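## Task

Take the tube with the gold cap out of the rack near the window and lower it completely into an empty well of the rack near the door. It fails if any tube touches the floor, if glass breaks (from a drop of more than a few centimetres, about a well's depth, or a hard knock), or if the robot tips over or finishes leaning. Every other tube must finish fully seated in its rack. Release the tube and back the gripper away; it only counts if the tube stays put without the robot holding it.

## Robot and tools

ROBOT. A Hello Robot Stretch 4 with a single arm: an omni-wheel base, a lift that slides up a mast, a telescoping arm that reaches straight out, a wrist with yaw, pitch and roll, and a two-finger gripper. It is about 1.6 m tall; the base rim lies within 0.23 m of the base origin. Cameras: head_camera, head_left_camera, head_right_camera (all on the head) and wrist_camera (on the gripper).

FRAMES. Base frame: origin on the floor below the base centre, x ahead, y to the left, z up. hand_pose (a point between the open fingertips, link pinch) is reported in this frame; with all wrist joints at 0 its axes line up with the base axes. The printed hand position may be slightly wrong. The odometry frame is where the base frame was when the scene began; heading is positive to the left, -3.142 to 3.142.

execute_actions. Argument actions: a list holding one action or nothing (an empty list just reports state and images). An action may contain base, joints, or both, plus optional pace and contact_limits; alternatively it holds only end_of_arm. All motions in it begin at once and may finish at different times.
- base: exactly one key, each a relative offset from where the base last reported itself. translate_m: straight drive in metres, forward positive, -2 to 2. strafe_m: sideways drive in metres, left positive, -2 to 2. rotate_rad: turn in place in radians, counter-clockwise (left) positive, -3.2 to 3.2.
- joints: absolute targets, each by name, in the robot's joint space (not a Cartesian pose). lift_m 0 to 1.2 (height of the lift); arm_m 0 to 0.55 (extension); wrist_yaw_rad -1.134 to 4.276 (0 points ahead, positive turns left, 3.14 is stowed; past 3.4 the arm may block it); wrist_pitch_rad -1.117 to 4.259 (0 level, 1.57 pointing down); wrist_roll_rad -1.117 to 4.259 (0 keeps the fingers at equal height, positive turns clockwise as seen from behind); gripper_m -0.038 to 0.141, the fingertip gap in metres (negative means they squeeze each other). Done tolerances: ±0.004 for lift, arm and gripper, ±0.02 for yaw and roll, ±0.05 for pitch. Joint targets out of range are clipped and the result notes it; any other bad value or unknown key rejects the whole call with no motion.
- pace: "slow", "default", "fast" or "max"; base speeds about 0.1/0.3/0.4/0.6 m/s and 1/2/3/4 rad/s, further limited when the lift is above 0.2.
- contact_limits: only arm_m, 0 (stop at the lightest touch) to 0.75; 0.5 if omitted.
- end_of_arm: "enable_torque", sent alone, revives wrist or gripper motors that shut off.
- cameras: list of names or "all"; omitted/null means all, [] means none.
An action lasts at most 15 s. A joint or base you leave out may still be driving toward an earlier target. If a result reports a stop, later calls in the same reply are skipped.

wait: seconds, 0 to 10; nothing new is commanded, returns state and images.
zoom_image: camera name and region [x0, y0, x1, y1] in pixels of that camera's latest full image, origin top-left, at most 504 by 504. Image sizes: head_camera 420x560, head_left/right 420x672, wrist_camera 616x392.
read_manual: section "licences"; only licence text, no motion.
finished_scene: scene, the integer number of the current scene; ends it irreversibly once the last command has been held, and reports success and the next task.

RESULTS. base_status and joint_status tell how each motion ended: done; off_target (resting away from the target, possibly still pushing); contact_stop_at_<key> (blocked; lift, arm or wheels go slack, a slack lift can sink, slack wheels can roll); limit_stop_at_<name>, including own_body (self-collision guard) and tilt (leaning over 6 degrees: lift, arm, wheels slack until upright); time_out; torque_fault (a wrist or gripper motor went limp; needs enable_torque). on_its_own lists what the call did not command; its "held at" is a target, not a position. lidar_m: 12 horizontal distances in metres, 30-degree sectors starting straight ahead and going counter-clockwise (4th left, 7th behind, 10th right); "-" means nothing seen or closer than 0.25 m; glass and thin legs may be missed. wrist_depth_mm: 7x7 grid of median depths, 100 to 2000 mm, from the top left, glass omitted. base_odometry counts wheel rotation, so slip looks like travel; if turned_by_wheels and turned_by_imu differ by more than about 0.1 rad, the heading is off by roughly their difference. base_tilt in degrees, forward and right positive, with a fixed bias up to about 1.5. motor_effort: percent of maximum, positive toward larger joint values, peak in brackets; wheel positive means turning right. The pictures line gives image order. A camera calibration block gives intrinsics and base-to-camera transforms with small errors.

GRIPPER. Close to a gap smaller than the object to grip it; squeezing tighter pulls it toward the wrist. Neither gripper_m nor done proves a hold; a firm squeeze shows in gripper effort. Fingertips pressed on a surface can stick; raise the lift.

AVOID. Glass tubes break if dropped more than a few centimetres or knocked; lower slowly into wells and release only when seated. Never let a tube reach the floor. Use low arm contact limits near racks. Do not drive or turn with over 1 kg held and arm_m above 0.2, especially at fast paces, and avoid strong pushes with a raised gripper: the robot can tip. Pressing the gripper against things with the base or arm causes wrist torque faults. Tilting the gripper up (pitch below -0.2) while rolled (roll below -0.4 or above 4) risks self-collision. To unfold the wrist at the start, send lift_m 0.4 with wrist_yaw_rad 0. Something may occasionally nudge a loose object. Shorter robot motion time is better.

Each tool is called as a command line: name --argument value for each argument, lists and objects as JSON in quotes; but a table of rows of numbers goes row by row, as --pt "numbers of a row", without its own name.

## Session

execute_actions --actions '[]'

Scene clock: 0.00 s.
base_odometry: x=+0.000 y=+0.000 heading=+0.000 (m, m, rad; odometry frame)
turned_by_wheels: +0.000 (rad since the last result)
turned_by_imu: +0.000 (rad since the last result)
base_tilt: forward=+0.5 right=-0.1 (deg)
lidar_m: 1.57 1.37 1.37 1.71 1.05 1.06 1.34 1.78 1.82 2.47 1.58 1.60
base_status: not commanded
joint_positions: lift_m=+0.238 arm_m=+0.002 wrist_yaw_rad=+3.227 wrist_pitch_rad=-0.013 wrist_roll_rad=-0.009 gripper_m=+0.057
joint_status: not commanded
motor_effort: lift_m=+20 arm_m=-1 wrist_yaw_rad=+1 wrist_pitch_rad=-6 wrist_roll_rad=+0 gripper_m=-3 wheel_0=+0 wheel_1=+0 wheel_2=+0 (%)
hand_pose: x=-0.1219 y=+0.0624 z=+0.4204 quat_wxyz=(-0.043, +0.007, -0.004, +0.999) (m; base frame)
wrist_depth_mm: - 125 133 - - 1618 960 / - 108 134 - 1983 1618 946 / - 114 135 - 1983 1618 931 / 138 136 202 - 1576 1118 931 / 223 - - - 1397 1138 960 / 224 1430 193 1499 198 1138 931 / 225 946 1008 110 1025 991 960
pictures: head_camera, head_left_camera, head_right_camera, wrist_camera
camera_calibration (this result's frames):
wrist_camera: T_world_to_cam=[[-0.0784906, 0.996653, 0.0228421, -0.0847463], [0.00342965, 0.0231827, -0.999725, 0.47322], [-0.996909, -0.0783907, -0.00523779, 0.110241], [0, 0, 0, 1]] pos_world=[0.101626, 0.082134, 0.475603]
Images, in order (width x height): head_camera 420x560, head_left_camera 420x672, head_right_camera 420x672, wrist_camera 616x392.

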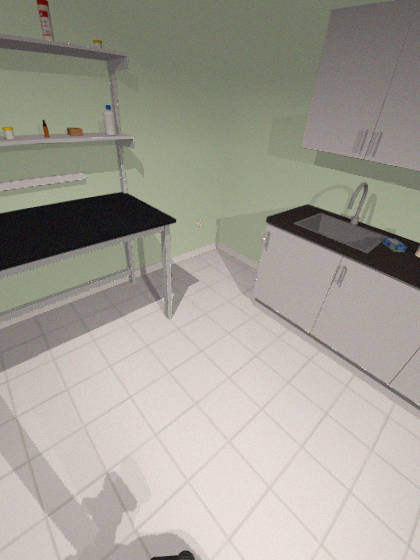

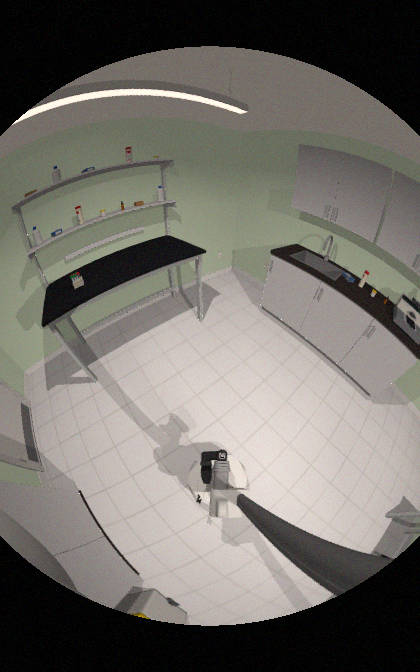

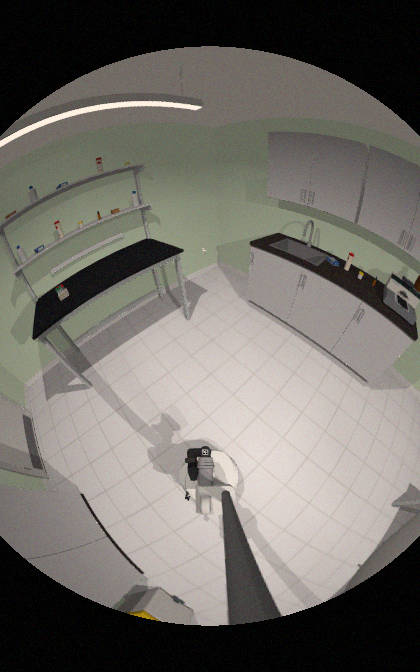

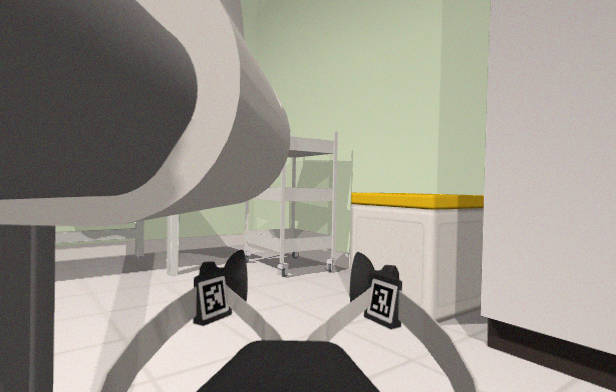

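execute_actions --actions '[{"base":{"rotate_rad":-2.4},"joints":{"lift_m":0.95,"wrist_yaw_rad":0,"wrist_pitch_rad":0.137}}]'

Scene clock: 6.63 s.
base_odometry: x=+0.000 y=+0.000 heading=-2.400 (m, m, rad; odometry frame)
turned_by_wheels: -2.400 (rad since the last result)
turned_by_imu: -2.398 (rad since the last result)
base_tilt: forward=+0.6 right=-0.1 (deg)
lidar_m: 1.78 1.89 1.61 1.58 1.66 1.44 1.41 1.46 1.11 1.03 1.13 1.81
base_status: done
joint_positions: lift_m=+0.950 arm_m=+0.002 wrist_yaw_rad=+0.000 wrist_pitch_rad=+0.139 wrist_roll_rad=-0.009 gripper_m=+0.057
joint_status: all done
motor_effort: lift_m=+23(23) arm_m=-1(1) wrist_yaw_rad=+0(3) wrist_pitch_rad=-5(2) wrist_roll_rad=+0(0) gripper_m=-1(2) wheel_0=+1(7) wheel_1=+0(9) wheel_2=+0(7) (%)
hand_pose: x=+0.4588 y=-0.0873 z=+1.0880 quat_wxyz=(+0.998, -0.005, +0.069, +0.001) (m; base frame)
wrist_depth_mm: - - - - - - - / - - - - - - - / - - - - - - - / - - - - - - - / - - - - 1661 - 1708 / - - 193 - 198 - 1756 / 1921 1756 1863 110 1983 1863 1756
pictures: head_camera, head_left_camera, head_right_camera, wrist_camera
camera_calibration (this result's frames):
wrist_camera: T_world_to_cam=[[-0.00334735, -0.999714, 0.0236869, -0.114948], [-0.156845, -0.022869, -0.987358, 1.19815], [0.987618, -0.00702021, -0.156724, -0.0584914], [0, 0, 0, 1]] pos_world=[0.245306, -0.0879248, 1.17656]
Images, in order (width x height): head_camera 420x560, head_left_camera 420x672, head_right_camera 420x672, wrist_camera 616x392.

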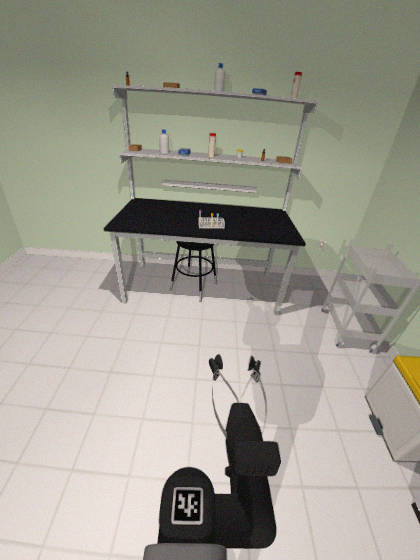

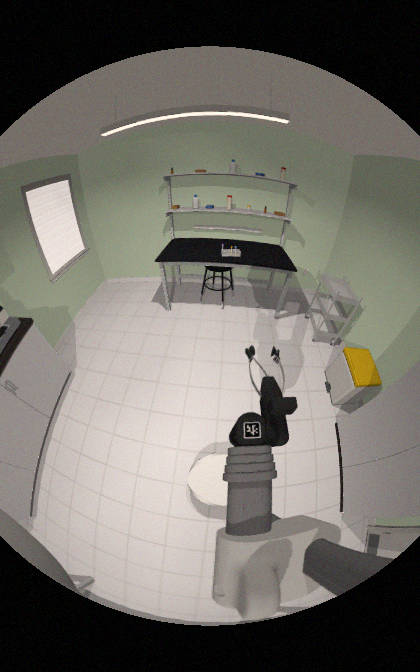

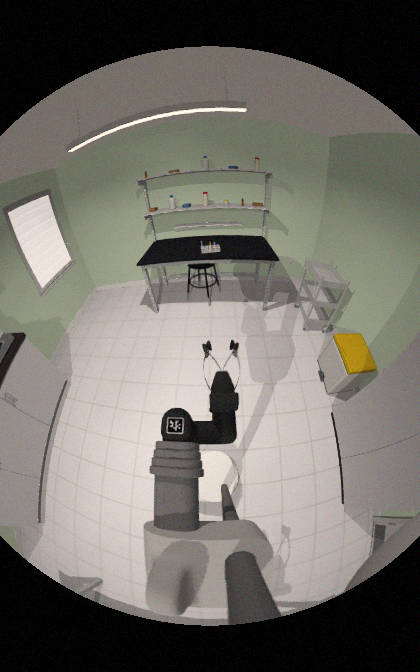

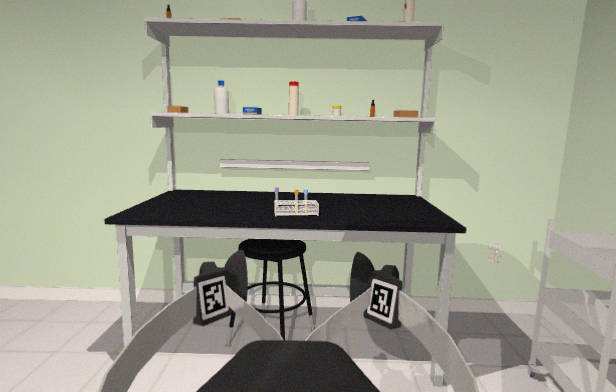

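execute_actions --actions '[{"base":{"translate_m":1.38},"joints":{"lift_m":0.9}}]' --cameras '["head_camera","wrist_camera"]'

zoom_image --camera "head_camera" --region '[150, 300, 290, 400]'

Scene clock: 27.50 s.
base_odometry: x=-1.017 y=-0.932 heading=-2.400 (m, m, rad; odometry frame)
turned_by_wheels: +0.000 (rad since the last result)
turned_by_imu: +0.000 (rad since the last result)
base_tilt: forward=+0.5 right=-0.1 (deg)
lidar_m: 0.42 0.44 0.64 2.10 1.66 2.32 3.48 1.54 1.23 1.13 0.59 0.44
base_status: done
joint_positions: lift_m=+0.900 arm_m=+0.002 wrist_yaw_rad=+0.000 wrist_pitch_rad=+0.139 wrist_roll_rad=-0.009 gripper_m=+0.057
joint_status: all done
motor_effort: lift_m=+19(21) arm_m=-1(1) wrist_yaw_rad=+0(0) wrist_pitch_rad=-6(5) wrist_roll_rad=+0(0) gripper_m=-5(4) wheel_0=+1(7) wheel_1=+0(4) wheel_2=+1(9) (%)
hand_pose: x=+0.4587 y=-0.0873 z=+1.0383 quat_wxyz=(+0.998, -0.005, +0.069, +0.000) (m; base frame)
wrist_depth_mm: 946 917 946 931 904 931 917 / 904 842 809 946 946 946 768 / 1008 976 991 991 991 976 960 / 1025 1008 1008 991 991 991 991 / 1042 1042 1025 1025 1025 1008 1008 / 750 750 193 768 198 778 788 / 574 554 580 110 591 569 603
pictures: head_camera, wrist_camera
camera_calibration (this result's frames):
wrist_camera: T_world_to_cam=[[-0.00347916, -0.999713, 0.0236867, -0.113748], [-0.156848, -0.0228481, -0.987358, 1.14911], [0.987617, -0.00715039, -0.156724, -0.0662763], [0, 0, 0, 1]] pos_world=[0.245295, -0.0879343, 1.12689]
Images, in order (width x height): head_camera 420x560, wrist_camera 616x392.

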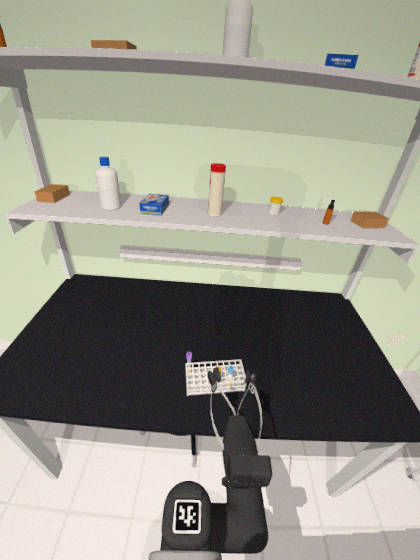

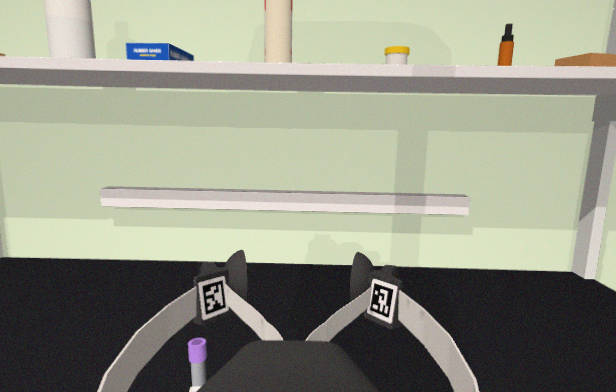

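Region (150, 300, 290, 400) of head_camera's 420x560 image, scaled by 3.600, with more detail than that image has; it fills the top 360 rows of this view, and the rest is white.

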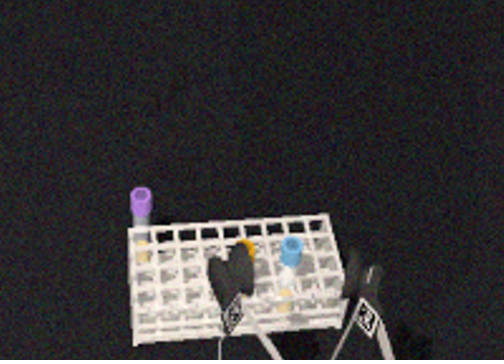

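execute_actions --actions '[{"base":{"translate_m":-0.1}}]' --cameras '[]'

execute_actions --actions '[{"base":{"strafe_m":0.024},"joints":{"lift_m":0.79,"gripper_m":0.04}}]' --cameras '["head_camera","wrist_camera"]'

zoom_image --camera "wrist_camera" --region '[180, 200, 420, 392]'

Scene clock: 41.00 s.
base_odometry: x=-0.944 y=-0.865 heading=-2.400 (m, m, rad; odometry frame)
turned_by_wheels: +0.000 (rad since the last result)
turned_by_imu: +0.002 (rad since the last result)
base_tilt: forward=+0.6 right=-0.1 (deg)
lidar_m: 0.52 0.56 0.79 1.86 1.63 2.32 3.36 1.51 1.22 1.16 0.72 0.54
base_status: done
joint_positions: lift_m=+0.900 arm_m=+0.002 wrist_yaw_rad=+0.000 wrist_pitch_rad=+0.139 wrist_roll_rad=-0.009 gripper_m=+0.057
joint_status: not commanded
motor_effort: lift_m=+19(19) arm_m=-1(1) wrist_yaw_rad=+0(0) wrist_pitch_rad=-7(5) wrist_roll_rad=+0(0) gripper_m=-2(2) wheel_0=+0(5) wheel_1=+1(3) wheel_2=-2(7) (%)
hand_pose: x=+0.4587 y=-0.0873 z=+1.0383 quat_wxyz=(+0.998, -0.005, +0.069, +0.000) (m; base frame)
wrist_depth_mm: 1042 1042 1060 1025 1025 1025 1008 / 946 866 1042 1042 991 1025 931 / 1098 1078 1098 1078 1060 1078 1060 / 1118 1118 1118 1098 1118 1078 1078 / 1060 1098 1098 1098 1118 1118 1098 / 741 750 193 768 199 788 809 / 580 554 559 110 591 574 609
pictures: none
No camera images: the call's "cameras" was empty. Leave "cameras" out to get every camera's image.

Scene clock: 42.50 s.
base_odometry: x=-0.927 y=-0.882 heading=-2.400 (m, m, rad; odometry frame)
turned_by_wheels: +0.000 (rad since the last result)
turned_by_imu: +0.000 (rad since the last result)
base_tilt: forward=+0.5 right=-0.1 (deg)
lidar_m: 0.51 0.54 0.80 1.87 1.60 2.27 3.38 1.58 1.21 1.15 0.73 0.53
base_status: done
joint_positions: lift_m=+0.790 arm_m=+0.002 wrist_yaw_rad=+0.000 wrist_pitch_rad=+0.139 wrist_roll_rad=-0.009 gripper_m=+0.040
joint_status: all done
motor_effort: lift_m=+17(18) arm_m=-1(1) wrist_yaw_rad=+0(0) wrist_pitch_rad=-5(7) wrist_roll_rad=+0(0) gripper_m=+0(4) wheel_0=+0(8) wheel_1=-2(8) wheel_2=-1(2) (%)
hand_pose: x=+0.4587 y=-0.0873 z=+0.9285 quat_wxyz=(+0.998, -0.005, +0.069, +0.000) (m; base frame)
wrist_depth_mm: 820 809 878 866 854 842 831 / 1060 1060 1078 1060 1042 1060 1042 / 1098 1078 1078 1060 1060 1078 1060 / 1118 1118 1098 1118 1098 1078 1078 / 732 750 750 707 778 788 809 / 517 521 190 469 196 539 544 / 402 368 404 110 410 404 418
pictures: head_camera, wrist_camera
camera_calibration (this result's frames):
wrist_camera: T_world_to_cam=[[-0.00349488, -0.999713, 0.0236865, -0.111143], [-0.156849, -0.0228455, -0.987358, 1.04063], [0.987616, -0.0071659, -0.156724, -0.0834945], [0, 0, 0, 1]] pos_world=[0.245294, -0.0879355, 1.01702]
Images, in order (width x height): head_camera 420x560, wrist_camera 616x392.

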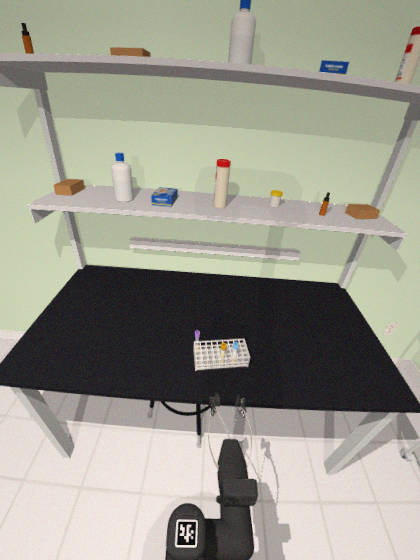

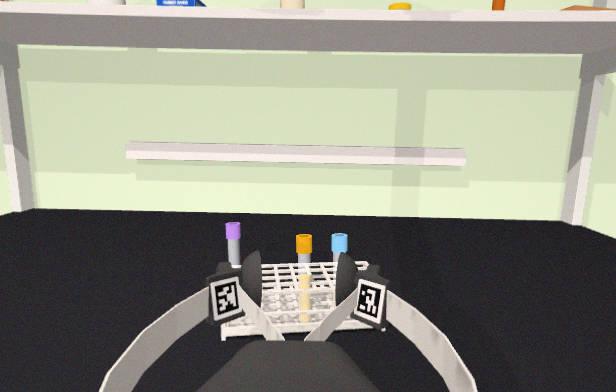

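Region (180, 200, 420, 392) of wrist_camera's 616x392 image, scaled by 2.100; it fills the top 403 rows of this view, and the rest is white.

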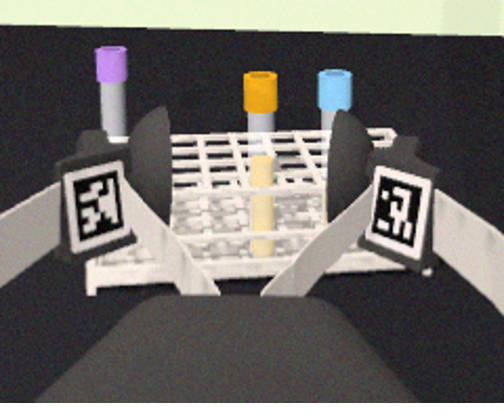

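execute_actions --actions '[{"joints":{"lift_m":0.815,"arm_m":0.2,"gripper_m":0.03}}]' --cameras '["head_camera","wrist_camera"]'

zoom_image --camera "head_camera" --region '[190, 310, 260, 380]'

Scene clock: 70.03 s.
base_odometry: x=-0.927 y=-0.882 heading=-2.400 (m, m, rad; odometry frame)
turned_by_wheels: +0.000 (rad since the last result)
turned_by_imu: +0.001 (rad since the last result)
base_tilt: forward=+0.6 right=-0.1 (deg)
lidar_m: 0.53 0.56 0.79 1.86 1.60 2.26 3.38 1.57 1.23 1.18 0.73 0.55
base_status: not commanded
joint_positions: lift_m=+0.815 arm_m=+0.199 wrist_yaw_rad=+0.000 wrist_pitch_rad=+0.139 wrist_roll_rad=-0.009 gripper_m=+0.030
joint_status: all done
motor_effort: lift_m=+23(23) arm_m=+5(5) wrist_yaw_rad=+1(0) wrist_pitch_rad=-5(7) wrist_roll_rad=+0(0) gripper_m=-1(0) wheel_0=+0(0) wheel_1=-2(2) wheel_2=-1(1) (%)
hand_pose: x=+0.6556 y=-0.0874 z=+0.9530 quat_wxyz=(+0.998, -0.005, +0.069, +0.000) (m; base frame)
wrist_depth_mm: 732 707 691 676 661 654 654 / 866 866 866 866 842 854 842 / 891 878 878 878 878 866 878 / 931 904 917 904 904 891 891 / 798 809 831 842 854 854 878 / 559 564 191 521 191 591 597 / 436 402 442 110 340 442 455
pictures: head_camera, wrist_camera
camera_calibration (this result's frames):
wrist_camera: T_world_to_cam=[[-0.0036544, -0.999713, 0.0236867, -0.110977], [-0.156837, -0.0228208, -0.987361, 1.09574], [0.987618, -0.00732316, -0.156708, -0.274117], [0, 0, 0, 1]] pos_world=[0.44217, -0.087947, 1.04157]
Images, in order (width x height): head_camera 420x560, wrist_camera 616x392.

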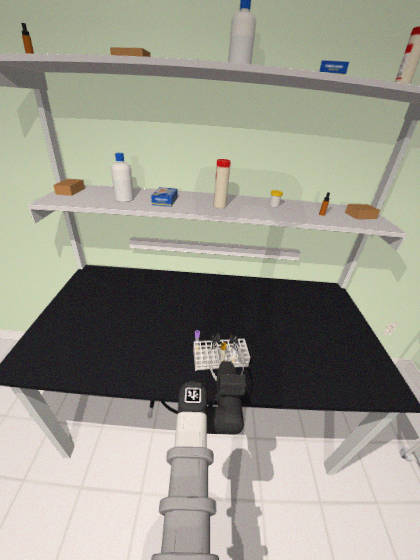

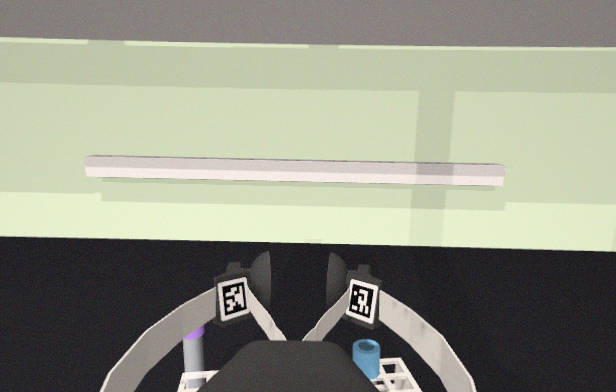

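Region (190, 310, 260, 380) of head_camera's 420x560 image, scaled by 7.200, with more detail than that image has.

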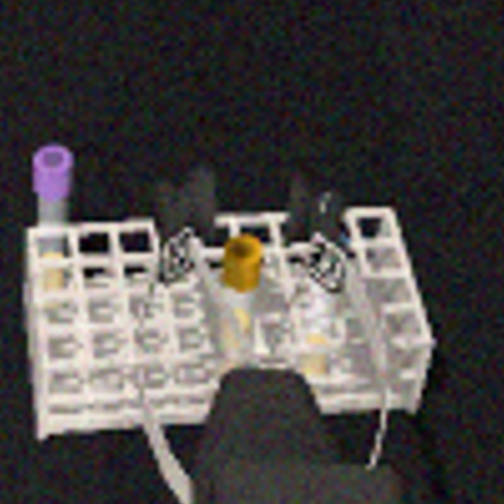

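execute_actions --actions '[{"joints":{"lift_m":0.79,"gripper_m":0.024},"pace":"slow"}]' --cameras '["head_camera","wrist_camera"]'

zoom_image --camera "wrist_camera" --region '[200, 230, 420, 392]'

zoom_image --camera "head_camera" --region '[190, 310, 260, 380]'

Scene clock: 82.10 s.
base_odometry: x=-0.927 y=-0.882 heading=-2.400 (m, m, rad; odometry frame)
turned_by_wheels: +0.000 (rad since the last result)
turned_by_imu: +0.001 (rad since the last result)
base_tilt: forward=+0.6 right=-0.1 (deg)
lidar_m: 0.52 0.56 0.80 1.86 1.61 2.27 3.37 1.58 1.23 1.16 0.74 0.54
base_status: not commanded
joint_positions: lift_m=+0.790 arm_m=+0.199 wrist_yaw_rad=+0.000 wrist_pitch_rad=+0.139 wrist_roll_rad=-0.009 gripper_m=+0.024
joint_status: all done
motor_effort: lift_m=+17(22) arm_m=+5(6) wrist_yaw_rad=+1(1) wrist_pitch_rad=-4(5) wrist_roll_rad=+0(0) gripper_m=-1(4) wheel_0=+0(0) wheel_1=-2(2) wheel_2=-1(1) (%)
hand_pose: x=+0.6556 y=-0.0874 z=+0.9285 quat_wxyz=(+0.998, -0.005, +0.069, +0.000) (m; base frame)
wrist_depth_mm: 854 809 778 768 768 759 759 / 866 866 854 854 854 842 842 / 891 878 878 878 878 866 866 / 904 917 904 904 904 891 904 / 732 741 741 750 768 778 788 / 512 517 189 256 192 544 549 / 397 324 315 110 310 410 413
pictures: head_camera, wrist_camera
camera_calibration (this result's frames):
wrist_camera: T_world_to_cam=[[-0.00365425, -0.999713, 0.0236866, -0.110396], [-0.156836, -0.0228207, -0.987361, 1.07152], [0.987618, -0.00732298, -0.156708, -0.277962], [0, 0, 0, 1]] pos_world=[0.44217, -0.087947, 1.01704]
Images, in order (width x height): head_camera 420x560, wrist_camera 616x392.

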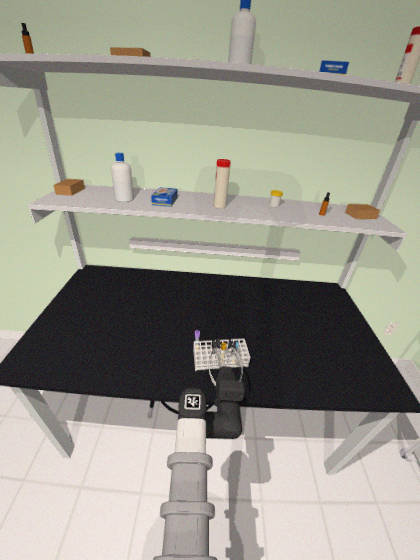

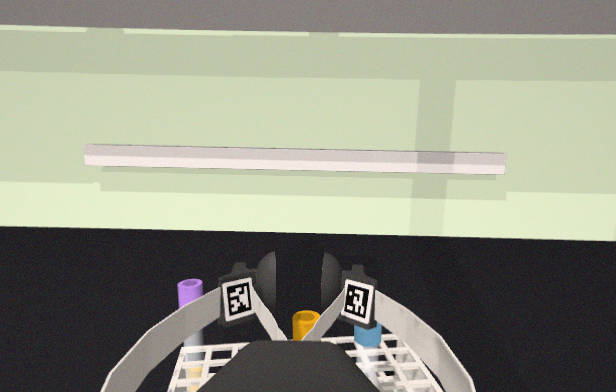

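Region (200, 230, 420, 392) of wrist_camera's 616x392 image, scaled by 2.291; it fills the top 371 rows of this view, and the rest is white.

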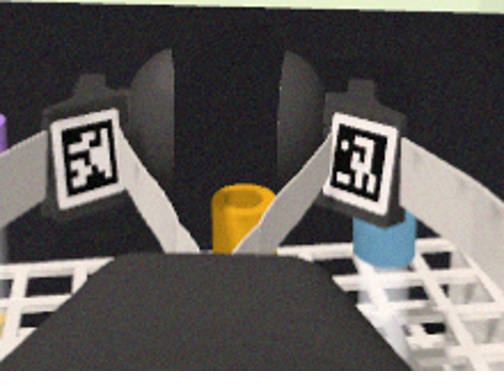

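Region (190, 310, 260, 380) of head_camera's 420x560 image, scaled by 7.200, with more detail than that image has.

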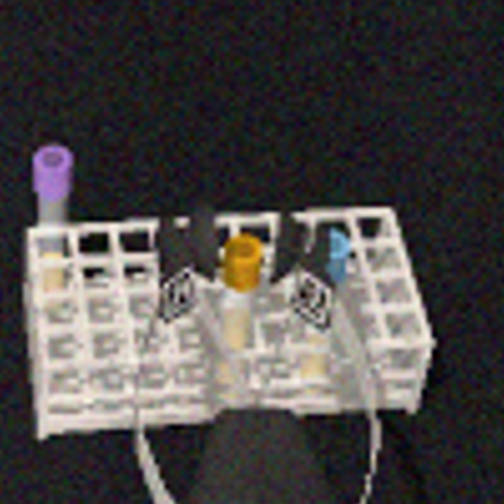

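execute_actions --actions '[{"base":{"strafe_m":-0.004},"joints":{"arm_m":0.24,"gripper_m":0.027},"pace":"slow"}]' --cameras '[]'

execute_actions --actions '[{"joints":{"lift_m":0.768},"pace":"slow"}]' --cameras '["head_camera","wrist_camera"]'

zoom_image --camera "wrist_camera" --region '[200, 230, 420, 392]'

zoom_image --camera "head_camera" --region '[190, 310, 260, 380]'

Scene clock: 100.50 s.
base_odometry: x=-0.930 y=-0.880 heading=-2.400 (m, m, rad; odometry frame)
turned_by_wheels: +0.000 (rad since the last result)
turned_by_imu: +0.001 (rad since the last result)
base_tilt: forward=+0.5 right=-0.1 (deg)
lidar_m: 0.52 0.55 0.79 1.86 1.63 2.28 3.35 1.58 1.25 1.17 0.74 0.54
base_status: done
joint_positions: lift_m=+0.790 arm_m=+0.239 wrist_yaw_rad=+0.000 wrist_pitch_rad=+0.139 wrist_roll_rad=-0.009 gripper_m=+0.027
joint_status: all done
motor_effort: lift_m=+17(17) arm_m=+5(5) wrist_yaw_rad=+1(1) wrist_pitch_rad=-7(6) wrist_roll_rad=+0(0) gripper_m=-3(3) wheel_0=+1(3) wheel_1=-1(5) wheel_2=-1(0) (%)
hand_pose: x=+0.6956 y=-0.0874 z=+0.9285 quat_wxyz=(+0.998, -0.005, +0.069, +0.000) (m; base frame)
wrist_depth_mm: 809 809 798 798 768 759 750 / 831 831 831 820 809 809 809 / 866 831 842 831 842 831 831 / 878 878 866 866 854 854 842 / 732 741 750 759 778 778 798 / 517 517 189 469 193 535 539 / 397 364 404 110 258 410 410
pictures: none
No camera images: the call's "cameras" was empty. Leave "cameras" out to get every camera's image.

Scene clock: 101.43 s.
base_odometry: x=-0.930 y=-0.880 heading=-2.400 (m, m, rad; odometry frame)
turned_by_wheels: +0.000 (rad since the last result)
turned_by_imu: +0.000 (rad since the last result)
base_tilt: forward=+0.6 right=-0.1 (deg)
lidar_m: 0.53 0.56 0.78 1.89 1.63 2.29 3.37 1.58 1.23 1.16 0.72 0.55
base_status: not commanded
joint_positions: lift_m=+0.768 arm_m=+0.239 wrist_yaw_rad=+0.000 wrist_pitch_rad=+0.139 wrist_roll_rad=-0.009 gripper_m=+0.027
joint_status: all done
motor_effort: lift_m=+17(19) arm_m=+6(6) wrist_yaw_rad=+0(1) wrist_pitch_rad=-6(6) wrist_roll_rad=+0(0) gripper_m=-6(3) wheel_0=+1(1) wheel_1=-1(1) wheel_2=+0(1) (%)
hand_pose: x=+0.6956 y=-0.0874 z=+0.9065 quat_wxyz=(+0.998, -0.005, +0.069, +0.000) (m; base frame)
wrist_depth_mm: 809 809 809 788 798 788 798 / 831 831 820 820 809 809 798 / 854 854 842 831 842 820 831 / 891 878 878 866 854 854 866 / 668 676 691 676 699 715 723 / 469 445 189 211 193 492 496 / 362 264 347 110 268 375 377
pictures: head_camera, wrist_camera
camera_calibration (this result's frames):
wrist_camera: T_world_to_cam=[[-0.00365429, -0.999713, 0.0236866, -0.109729], [-0.156837, -0.0228206, -0.987361, 1.05606], [0.987618, -0.00732303, -0.156708, -0.320905], [0, 0, 0, 1]] pos_world=[0.48216, -0.087947, 0.995025]
Images, in order (width x height): head_camera 420x560, wrist_camera 616x392.

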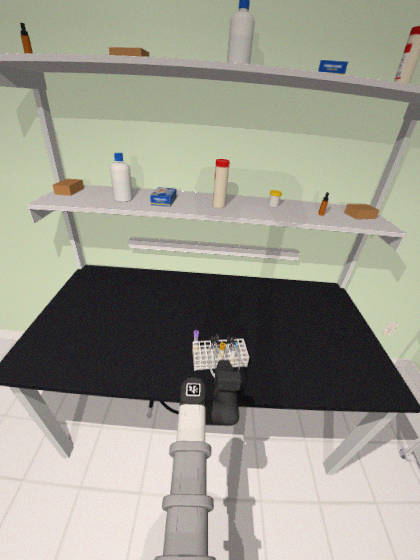

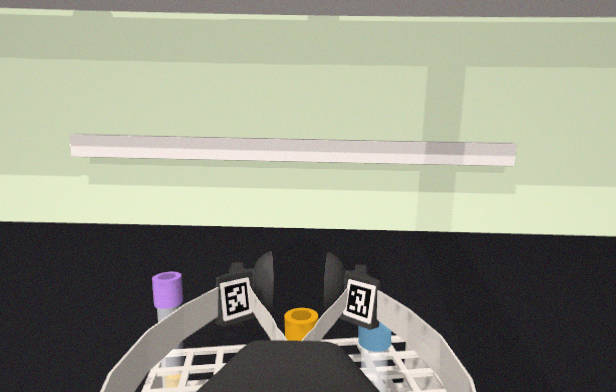

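Region (200, 230, 420, 392) of wrist_camera's 616x392 image, scaled by 2.291; it fills the top 371 rows of this view, and the rest is white.

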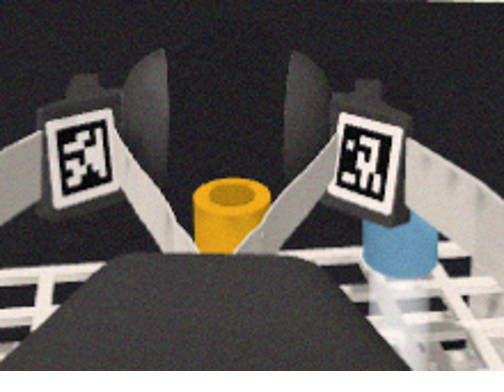

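Region (190, 310, 260, 380) of head_camera's 420x560 image, scaled by 7.200, with more detail than that image has.

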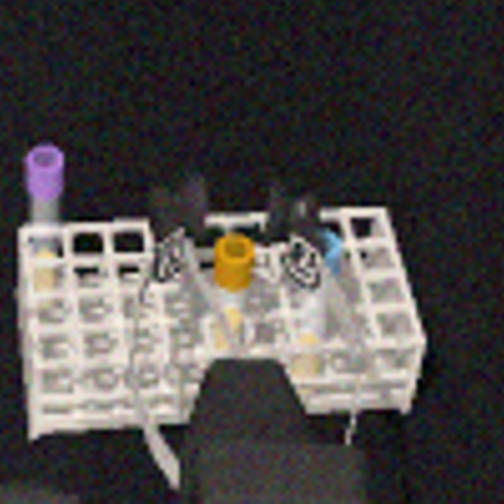

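execute_actions --actions '[{"joints":{"arm_m":0.228,"gripper_m":0.022,"lift_m":0.761},"pace":"slow"}]' --cameras '["head_camera","wrist_camera"]'

zoom_image --camera "wrist_camera" --region '[200, 230, 420, 392]'

zoom_image --camera "head_camera" --region '[190, 310, 260, 380]'

Scene clock: 118.50 s.
base_odometry: x=-0.930 y=-0.880 heading=-2.400 (m, m, rad; odometry frame)
turned_by_wheels: +0.000 (rad since the last result)
turned_by_imu: +0.001 (rad since the last result)
base_tilt: forward=+0.6 right=-0.1 (deg)
lidar_m: 0.52 0.55 0.78 1.86 1.62 2.29 3.36 1.56 1.24 1.15 0.74 0.53
base_status: not commanded
joint_positions: lift_m=+0.761 arm_m=+0.229 wrist_yaw_rad=+0.000 wrist_pitch_rad=+0.136 wrist_roll_rad=-0.009 gripper_m=+0.022
joint_status: all done
motor_effort: lift_m=+16(17) arm_m=-6(5) wrist_yaw_rad=+1(1) wrist_pitch_rad=+4(4) wrist_roll_rad=+0(0) gripper_m=-4(3) wheel_0=+1(1) wheel_1=-1(1) wheel_2=+0(0) (%)
hand_pose: x=+0.6858 y=-0.0874 z=+0.9006 quat_wxyz=(+0.998, -0.005, +0.068, +0.000) (m; base frame)
wrist_depth_mm: 820 809 820 809 809 798 798 / 842 831 842 842 820 831 820 / 866 842 842 854 842 820 842 / 891 891 891 878 878 854 854 / 654 668 676 691 691 699 723 / 462 442 187 212 191 488 488 / 357 254 293 110 270 368 373
pictures: head_camera, wrist_camera
camera_calibration (this result's frames):
wrist_camera: T_world_to_cam=[[-0.00372419, -0.999711, 0.0237668, -0.109649], [-0.153428, -0.0229144, -0.987894, 1.04685], [0.988153, -0.00732561, -0.153298, -0.31558], [0, 0, 0, 1]] pos_world=[0.47205, -0.0879416, 0.988407]
Images, in order (width x height): head_camera 420x560, wrist_camera 616x392.

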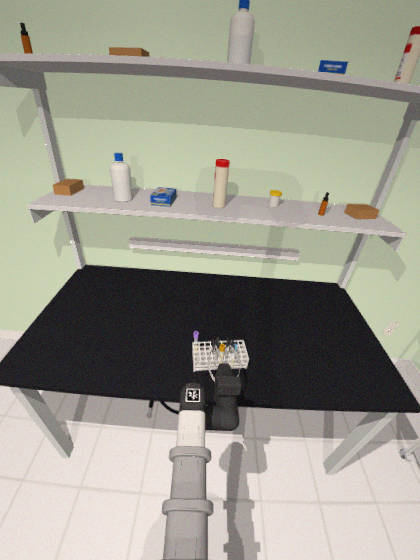

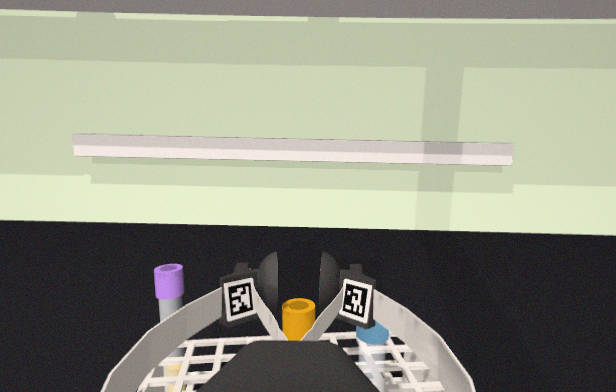

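Region (200, 230, 420, 392) of wrist_camera's 616x392 image, scaled by 2.291; it fills the top 371 rows of this view, and the rest is white.

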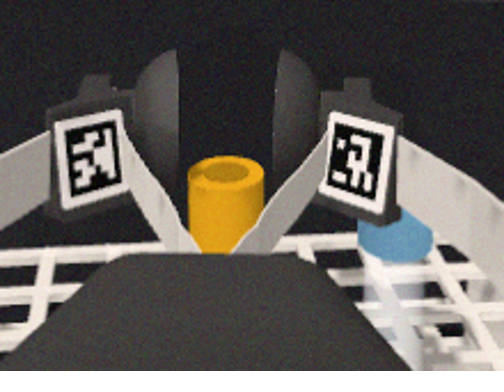

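Region (190, 310, 260, 380) of head_camera's 420x560 image, scaled by 7.200, with more detail than that image has.

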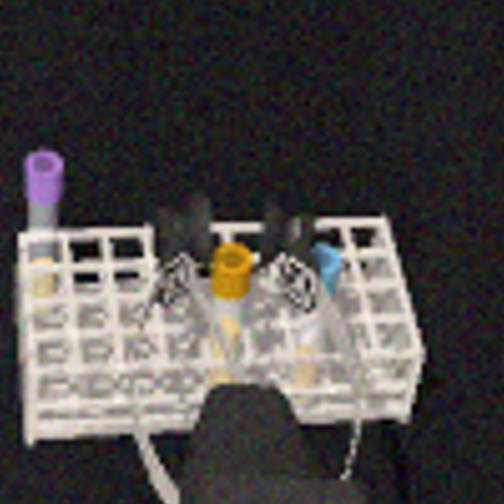

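execute_actions --actions '[{"joints":{"lift_m":0.80}}]' --cameras '[]'

execute_actions --actions '[{"base":{"strafe_m":0.165},"joints":{"wrist_yaw_rad":-0.7,"arm_m":0.342,"gripper_m":0.03}}]' --cameras '[]'

execute_actions --actions '[{"joints":{"lift_m":0.777},"pace":"slow"}]' --cameras '["head_camera","wrist_camera"]'

zoom_image --camera "wrist_camera" --region '[200, 230, 420, 392]'

zoom_image --camera "head_camera" --region '[230, 310, 300, 380]'

Scene clock: 142.93 s.
base_odometry: x=-0.930 y=-0.880 heading=-2.400 (m, m, rad; odometry frame)
turned_by_wheels: +0.000 (rad since the last result)
turned_by_imu: +0.001 (rad since the last result)
base_tilt: forward=+0.6 right=-0.1 (deg)
lidar_m: 0.53 0.55 0.81 1.86 1.61 2.27 3.36 1.56 1.23 1.17 0.74 0.55
base_status: not commanded
joint_positions: lift_m=+0.800 arm_m=+0.229 wrist_yaw_rad=+0.000 wrist_pitch_rad=+0.139 wrist_roll_rad=-0.009 gripper_m=+0.022
joint_status: all done
motor_effort: lift_m=+23(25) arm_m=-6(6) wrist_yaw_rad=+1(1) wrist_pitch_rad=-5(5) wrist_roll_rad=+0(0) gripper_m=-1(5) wheel_0=+1(1) wheel_1=-1(1) wheel_2=+0(1) (%)
hand_pose: x=+0.6856 y=-0.0874 z=+0.9381 quat_wxyz=(+0.998, -0.005, +0.069, +0.000) (m; base frame)
wrist_depth_mm: 831 778 750 741 732 723 715 / 854 831 842 831 820 820 820 / 866 854 854 842 842 842 831 / 891 878 878 866 866 854 866 / 759 768 768 788 809 809 820 / 535 535 187 214 492 559 569 / 413 338 415 110 317 427 430
pictures: none
No camera images: the call's "cameras" was empty. Leave "cameras" out to get every camera's image.

Scene clock: 144.73 s.
base_odometry: x=-0.819 y=-1.001 heading=-2.400 (m, m, rad; odometry frame)
turned_by_wheels: +0.000 (rad since the last result)
turned_by_imu: +0.000 (rad since the last result)
base_tilt: forward=+0.5 right=-0.1 (deg)
lidar_m: 0.53 0.56 1.96 1.80 1.47 2.01 3.37 1.80 1.40 1.32 0.73 0.54
base_status: done
joint_positions: lift_m=+0.800 arm_m=+0.341 wrist_yaw_rad=-0.700 wrist_pitch_rad=+0.139 wrist_roll_rad=-0.009 gripper_m=+0.030
joint_status: all done
motor_effort: lift_m=+23(23) arm_m=+6(7) wrist_yaw_rad=+0(1) wrist_pitch_rad=-6(6) wrist_roll_rad=+0(0) gripper_m=-4(3) wheel_0=+0(8) wheel_1=-1(9) wheel_2=-1(2) (%)
hand_pose: x=+0.6742 y=-0.2509 z=+0.9381 quat_wxyz=(+0.937, +0.019, +0.067, -0.342) (m; base frame)
wrist_depth_mm: 654 707 750 741 931 1537 1430 / 668 750 878 1025 1118 1576 1464 / 676 778 866 1042 1281 1618 1464 / 676 778 904 1078 1366 1661 1464 / 699 768 778 788 798 820 1430 / 530 539 190 484 191 559 574 / 413 219 418 110 404 421 433
pictures: none
No camera images: the call's "cameras" was empty. Leave "cameras" out to get every camera's image.

Scene clock: 145.70 s.
base_odometry: x=-0.819 y=-1.001 heading=-2.400 (m, m, rad; odometry frame)
turned_by_wheels: +0.000 (rad since the last result)
turned_by_imu: +0.000 (rad since the last result)
base_tilt: forward=+0.5 right=-0.1 (deg)
lidar_m: 0.51 0.55 1.96 1.77 1.48 2.01 3.36 1.80 1.41 1.32 0.73 0.55
base_status: not commanded
joint_positions: lift_m=+0.777 arm_m=+0.341 wrist_yaw_rad=-0.700 wrist_pitch_rad=+0.139 wrist_roll_rad=-0.009 gripper_m=+0.030
joint_status: all done
motor_effort: lift_m=+17(24) arm_m=+5(6) wrist_yaw_rad=+0(0) wrist_pitch_rad=-6(5) wrist_roll_rad=+0(0) gripper_m=-3(2) wheel_0=+0(0) wheel_1=-1(1) wheel_2=-1(1) (%)
hand_pose: x=+0.6742 y=-0.2509 z=+0.9155 quat_wxyz=(+0.937, +0.019, +0.067, -0.342) (m; base frame)
wrist_depth_mm: 661 732 809 831 820 1537 1430 / 668 768 866 1025 1205 1576 1464 / 661 750 854 1060 1281 1618 1499 / 699 788 917 1078 1281 1661 1464 / 683 699 707 723 741 750 1430 / 488 492 191 231 192 517 521 / 377 210 382 110 325 382 394
pictures: head_camera, wrist_camera
camera_calibration (this result's frames):
wrist_camera: T_world_to_cam=[[-0.646564, -0.762489, 0.0237793, 0.219461], [-0.134663, 0.0833966, -0.987376, 1.06961], [0.75088, -0.641604, -0.1566, -0.299172], [0, 0, 0, 1]] pos_world=[0.510575, -0.113815, 1.00404]
Images, in order (width x height): head_camera 420x560, wrist_camera 616x392.

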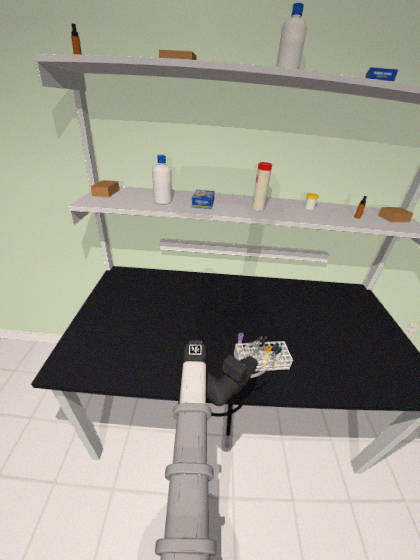

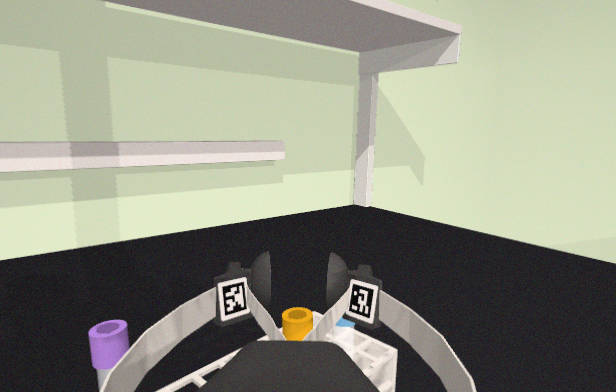

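Region (200, 230, 420, 392) of wrist_camera's 616x392 image, scaled by 2.291; it fills the top 371 rows of this view, and the rest is white.

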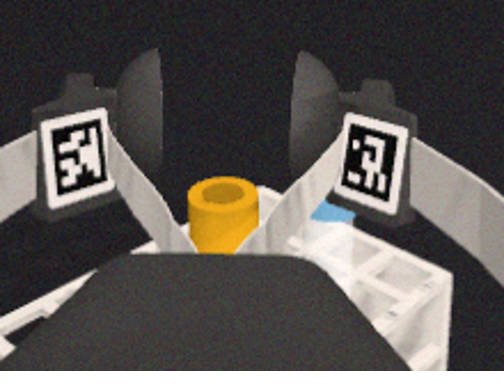

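Region (230, 310, 300, 380) of head_camera's 420x560 image, scaled by 7.200, with more detail than that image has.

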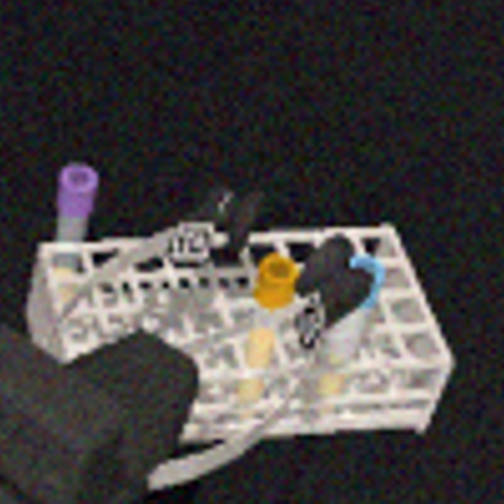

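execute_actions --actions '[{"joints":{"lift_m":0.76,"gripper_m":0.024},"pace":"slow"}]' --cameras '["head_camera","wrist_camera"]'

zoom_image --camera "head_camera" --region '[230, 310, 300, 380]'

Scene clock: 153.70 s.
base_odometry: x=-0.819 y=-1.001 heading=-2.400 (m, m, rad; odometry frame)
turned_by_wheels: +0.000 (rad since the last result)
turned_by_imu: +0.001 (rad since the last result)
base_tilt: forward=+0.6 right=-0.1 (deg)
lidar_m: 0.53 0.57 1.95 1.78 1.46 2.02 3.34 1.78 1.40 1.30 0.74 0.56
base_status: not commanded
joint_positions: lift_m=+0.760 arm_m=+0.341 wrist_yaw_rad=-0.700 wrist_pitch_rad=+0.139 wrist_roll_rad=-0.009 gripper_m=+0.024
joint_status: all done
motor_effort: lift_m=+17(18) arm_m=+5(5) wrist_yaw_rad=+0(0) wrist_pitch_rad=-4(6) wrist_roll_rad=+1(0) gripper_m=+0(3) wheel_0=+0(0) wheel_1=-1(1) wheel_2=-1(1) (%)
hand_pose: x=+0.6742 y=-0.2509 z=+0.8985 quat_wxyz=(+0.937, +0.019, +0.067, -0.342) (m; base frame)
wrist_depth_mm: 661 741 820 891 878 1537 1430 / 668 759 854 1025 1255 1537 1464 / 668 750 854 1060 1308 1618 1464 / 699 788 904 1042 1281 1661 1499 / 640 647 654 668 676 691 707 / 452 430 188 226 193 477 484 / 347 242 276 110 314 362 366
pictures: head_camera, wrist_camera
camera_calibration (this result's frames):
wrist_camera: T_world_to_cam=[[-0.646564, -0.762489, 0.0237793, 0.219866], [-0.134663, 0.0833965, -0.987376, 1.05283], [0.75088, -0.641604, -0.1566, -0.301835], [0, 0, 0, 1]] pos_world=[0.510576, -0.113815, 0.987041]
Images, in order (width x height): head_camera 420x560, wrist_camera 616x392.

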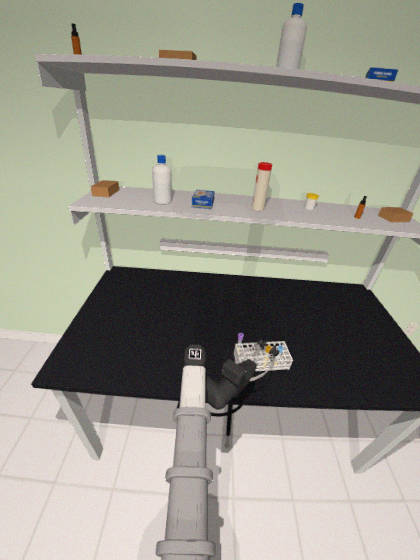

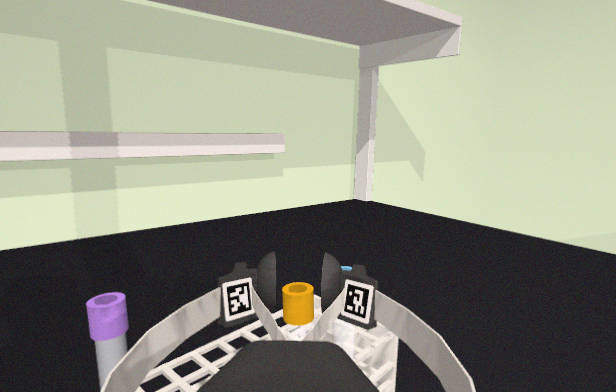

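Region (230, 310, 300, 380) of head_camera's 420x560 image, scaled by 7.200, with more detail than that image has.

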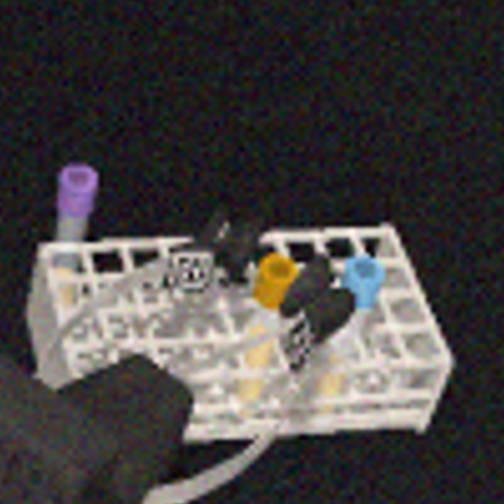

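execute_actions --actions '[{"joints":{"gripper_m":0.012},"pace":"slow"}]' --cameras '[]'

execute_actions --actions '[{"base":{"strafe_m":-0.003},"joints":{"gripper_m":-0.008,"arm_m":0.346},"pace":"slow"}]' --cameras '["wrist_camera"]'

execute_actions --actions '[{"joints":{"lift_m":0.85},"pace":"slow"}]' --cameras '["head_camera","wrist_camera"]'

zoom_image --camera "head_camera" --region '[230, 310, 300, 380]'

Scene clock: 163.23 s.
base_odometry: x=-0.819 y=-1.001 heading=-2.400 (m, m, rad; odometry frame)
turned_by_wheels: +0.000 (rad since the last result)
turned_by_imu: +0.001 (rad since the last result)
base_tilt: forward=+0.6 right=-0.1 (deg)
lidar_m: 0.53 0.56 1.96 1.76 1.47 2.03 3.36 1.79 1.39 1.32 0.73 0.54
base_status: not commanded
joint_positions: lift_m=+0.760 arm_m=+0.341 wrist_yaw_rad=-0.700 wrist_pitch_rad=+0.139 wrist_roll_rad=-0.009 gripper_m=+0.012
joint_status: all done
motor_effort: lift_m=+17(17) arm_m=+5(5) wrist_yaw_rad=+0(0) wrist_pitch_rad=-7(6) wrist_roll_rad=+0(0) gripper_m=-3(5) wheel_0=+0(0) wheel_1=-1(1) wheel_2=-1(1) (%)
hand_pose: x=+0.6742 y=-0.2509 z=+0.8985 quat_wxyz=(+0.937, +0.019, +0.067, -0.342) (m; base frame)
wrist_depth_mm: 654 750 820 891 891 1537 1464 / 668 768 878 1008 1229 1537 1430 / 654 750 866 1060 1281 1618 1499 / 699 788 904 1042 1281 1661 1499 / 640 647 661 668 668 699 715 / 449 427 189 211 314 477 480 / 349 242 277 110 312 362 368
pictures: none
No camera images: the call's "cameras" was empty. Leave "cameras" out to get every camera's image.

Scene clock: 164.33 s.
base_odometry: x=-0.821 y=-0.999 heading=-2.400 (m, m, rad; odometry frame)
turned_by_wheels: +0.000 (rad since the last result)
turned_by_imu: +0.000 (rad since the last result)
base_tilt: forward=+0.5 right=-0.1 (deg)
lidar_m: 0.53 0.57 1.97 1.78 1.47 2.03 3.37 1.80 1.40 1.33 0.72 0.55
base_status: done
joint_positions: lift_m=+0.760 arm_m=+0.345 wrist_yaw_rad=-0.700 wrist_pitch_rad=+0.139 wrist_roll_rad=-0.009 gripper_m=-0.008
joint_status: all done
motor_effort: lift_m=+17(18) arm_m=+6(6) wrist_yaw_rad=+1(0) wrist_pitch_rad=-5(6) wrist_roll_rad=+0(0) gripper_m=-13(9) wheel_0=+1(3) wheel_1=+0(3) wheel_2=+0(1) (%)
hand_pose: x=+0.6781 y=-0.2509 z=+0.8985 quat_wxyz=(+0.937, +0.019, +0.067, -0.342) (m; base frame)
wrist_depth_mm: 654 732 820 904 878 1499 1430 / 661 741 866 1008 1229 1537 1430 / 654 750 866 1060 1281 1618 1464 / 691 788 904 1042 1255 1618 1464 / 640 647 661 668 676 691 707 / 449 427 185 220 185 477 484 / 347 236 274 110 312 347 366
pictures: wrist_camera
camera_calibration (this result's frames):
wrist_camera: T_world_to_cam=[[-0.646769, -0.762316, 0.0237794, 0.222532], [-0.134653, 0.083443, -0.987373, 1.05335], [0.750706, -0.641804, -0.156616, -0.304704], [0, 0, 0, 1]] pos_world=[0.514506, -0.113816, 0.987039]
Images, in order (width x height): wrist_camera 616x392.

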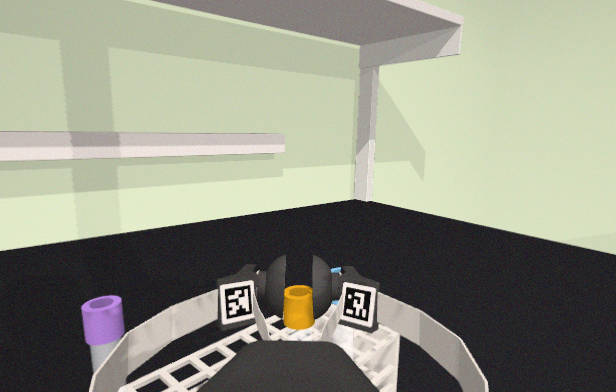

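Scene clock: 165.97 s.
base_odometry: x=-0.821 y=-0.999 heading=-2.400 (m, m, rad; odometry frame)
turned_by_wheels: +0.000 (rad since the last result)
turned_by_imu: +0.000 (rad since the last result)
base_tilt: forward=+0.5 right=-0.1 (deg)
lidar_m: 0.52 0.56 1.95 1.76 1.49 2.01 3.36 1.76 1.40 1.33 0.74 0.55
base_status: not commanded
joint_positions: lift_m=+0.850 arm_m=+0.345 wrist_yaw_rad=-0.700 wrist_pitch_rad=+0.139 wrist_roll_rad=-0.009 gripper_m=-0.008
joint_status: all done
motor_effort: lift_m=+23(24) arm_m=+6(6) wrist_yaw_rad=+0(1) wrist_pitch_rad=-5(7) wrist_roll_rad=+0(1) gripper_m=-13(13) wheel_0=+1(1) wheel_1=+0(0) wheel_2=+0(0) (%)
hand_pose: x=+0.6781 y=-0.2509 z=+0.9880 quat_wxyz=(+0.937, +0.020, +0.067, -0.342) (m; base frame)
wrist_depth_mm: 580 564 549 699 1182 1464 1430 / 668 759 866 976 960 1576 1430 / 676 768 891 1060 1281 1618 1464 / 668 768 878 1098 1336 1661 1499 / 707 798 866 917 960 1661 1499 / 640 640 185 220 184 676 683 / 496 452 496 110 504 488 521
pictures: head_camera, wrist_camera
camera_calibration (this result's frames):
wrist_camera: T_world_to_cam=[[-0.646765, -0.762318, 0.0237801, 0.220406], [-0.134792, 0.0835603, -0.987344, 1.14178], [0.750684, -0.641785, -0.156798, -0.290492], [0, 0, 0, 1]] pos_world=[0.514521, -0.113821, 1.07654]
Images, in order (width x height): head_camera 420x560, wrist_camera 616x392.

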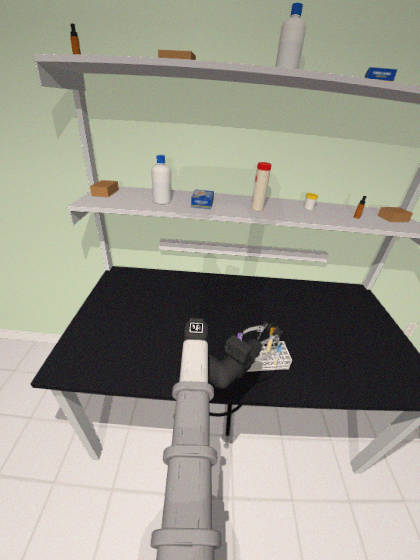

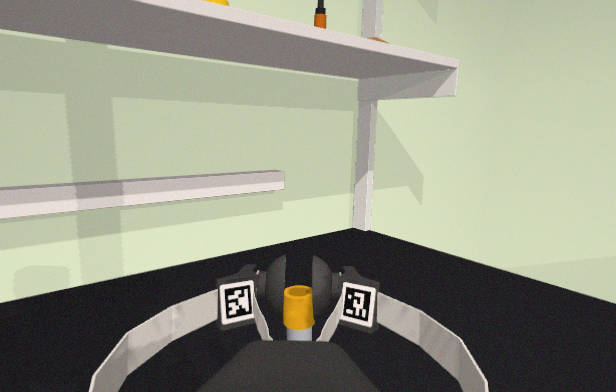

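Region (230, 310, 300, 380) of head_camera's 420x560 image, scaled by 7.200, with more detail than that image has.

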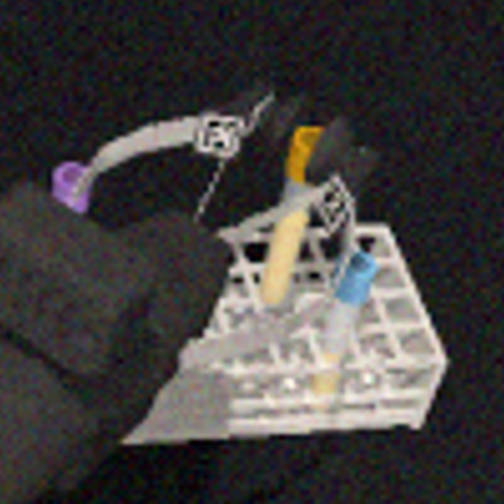

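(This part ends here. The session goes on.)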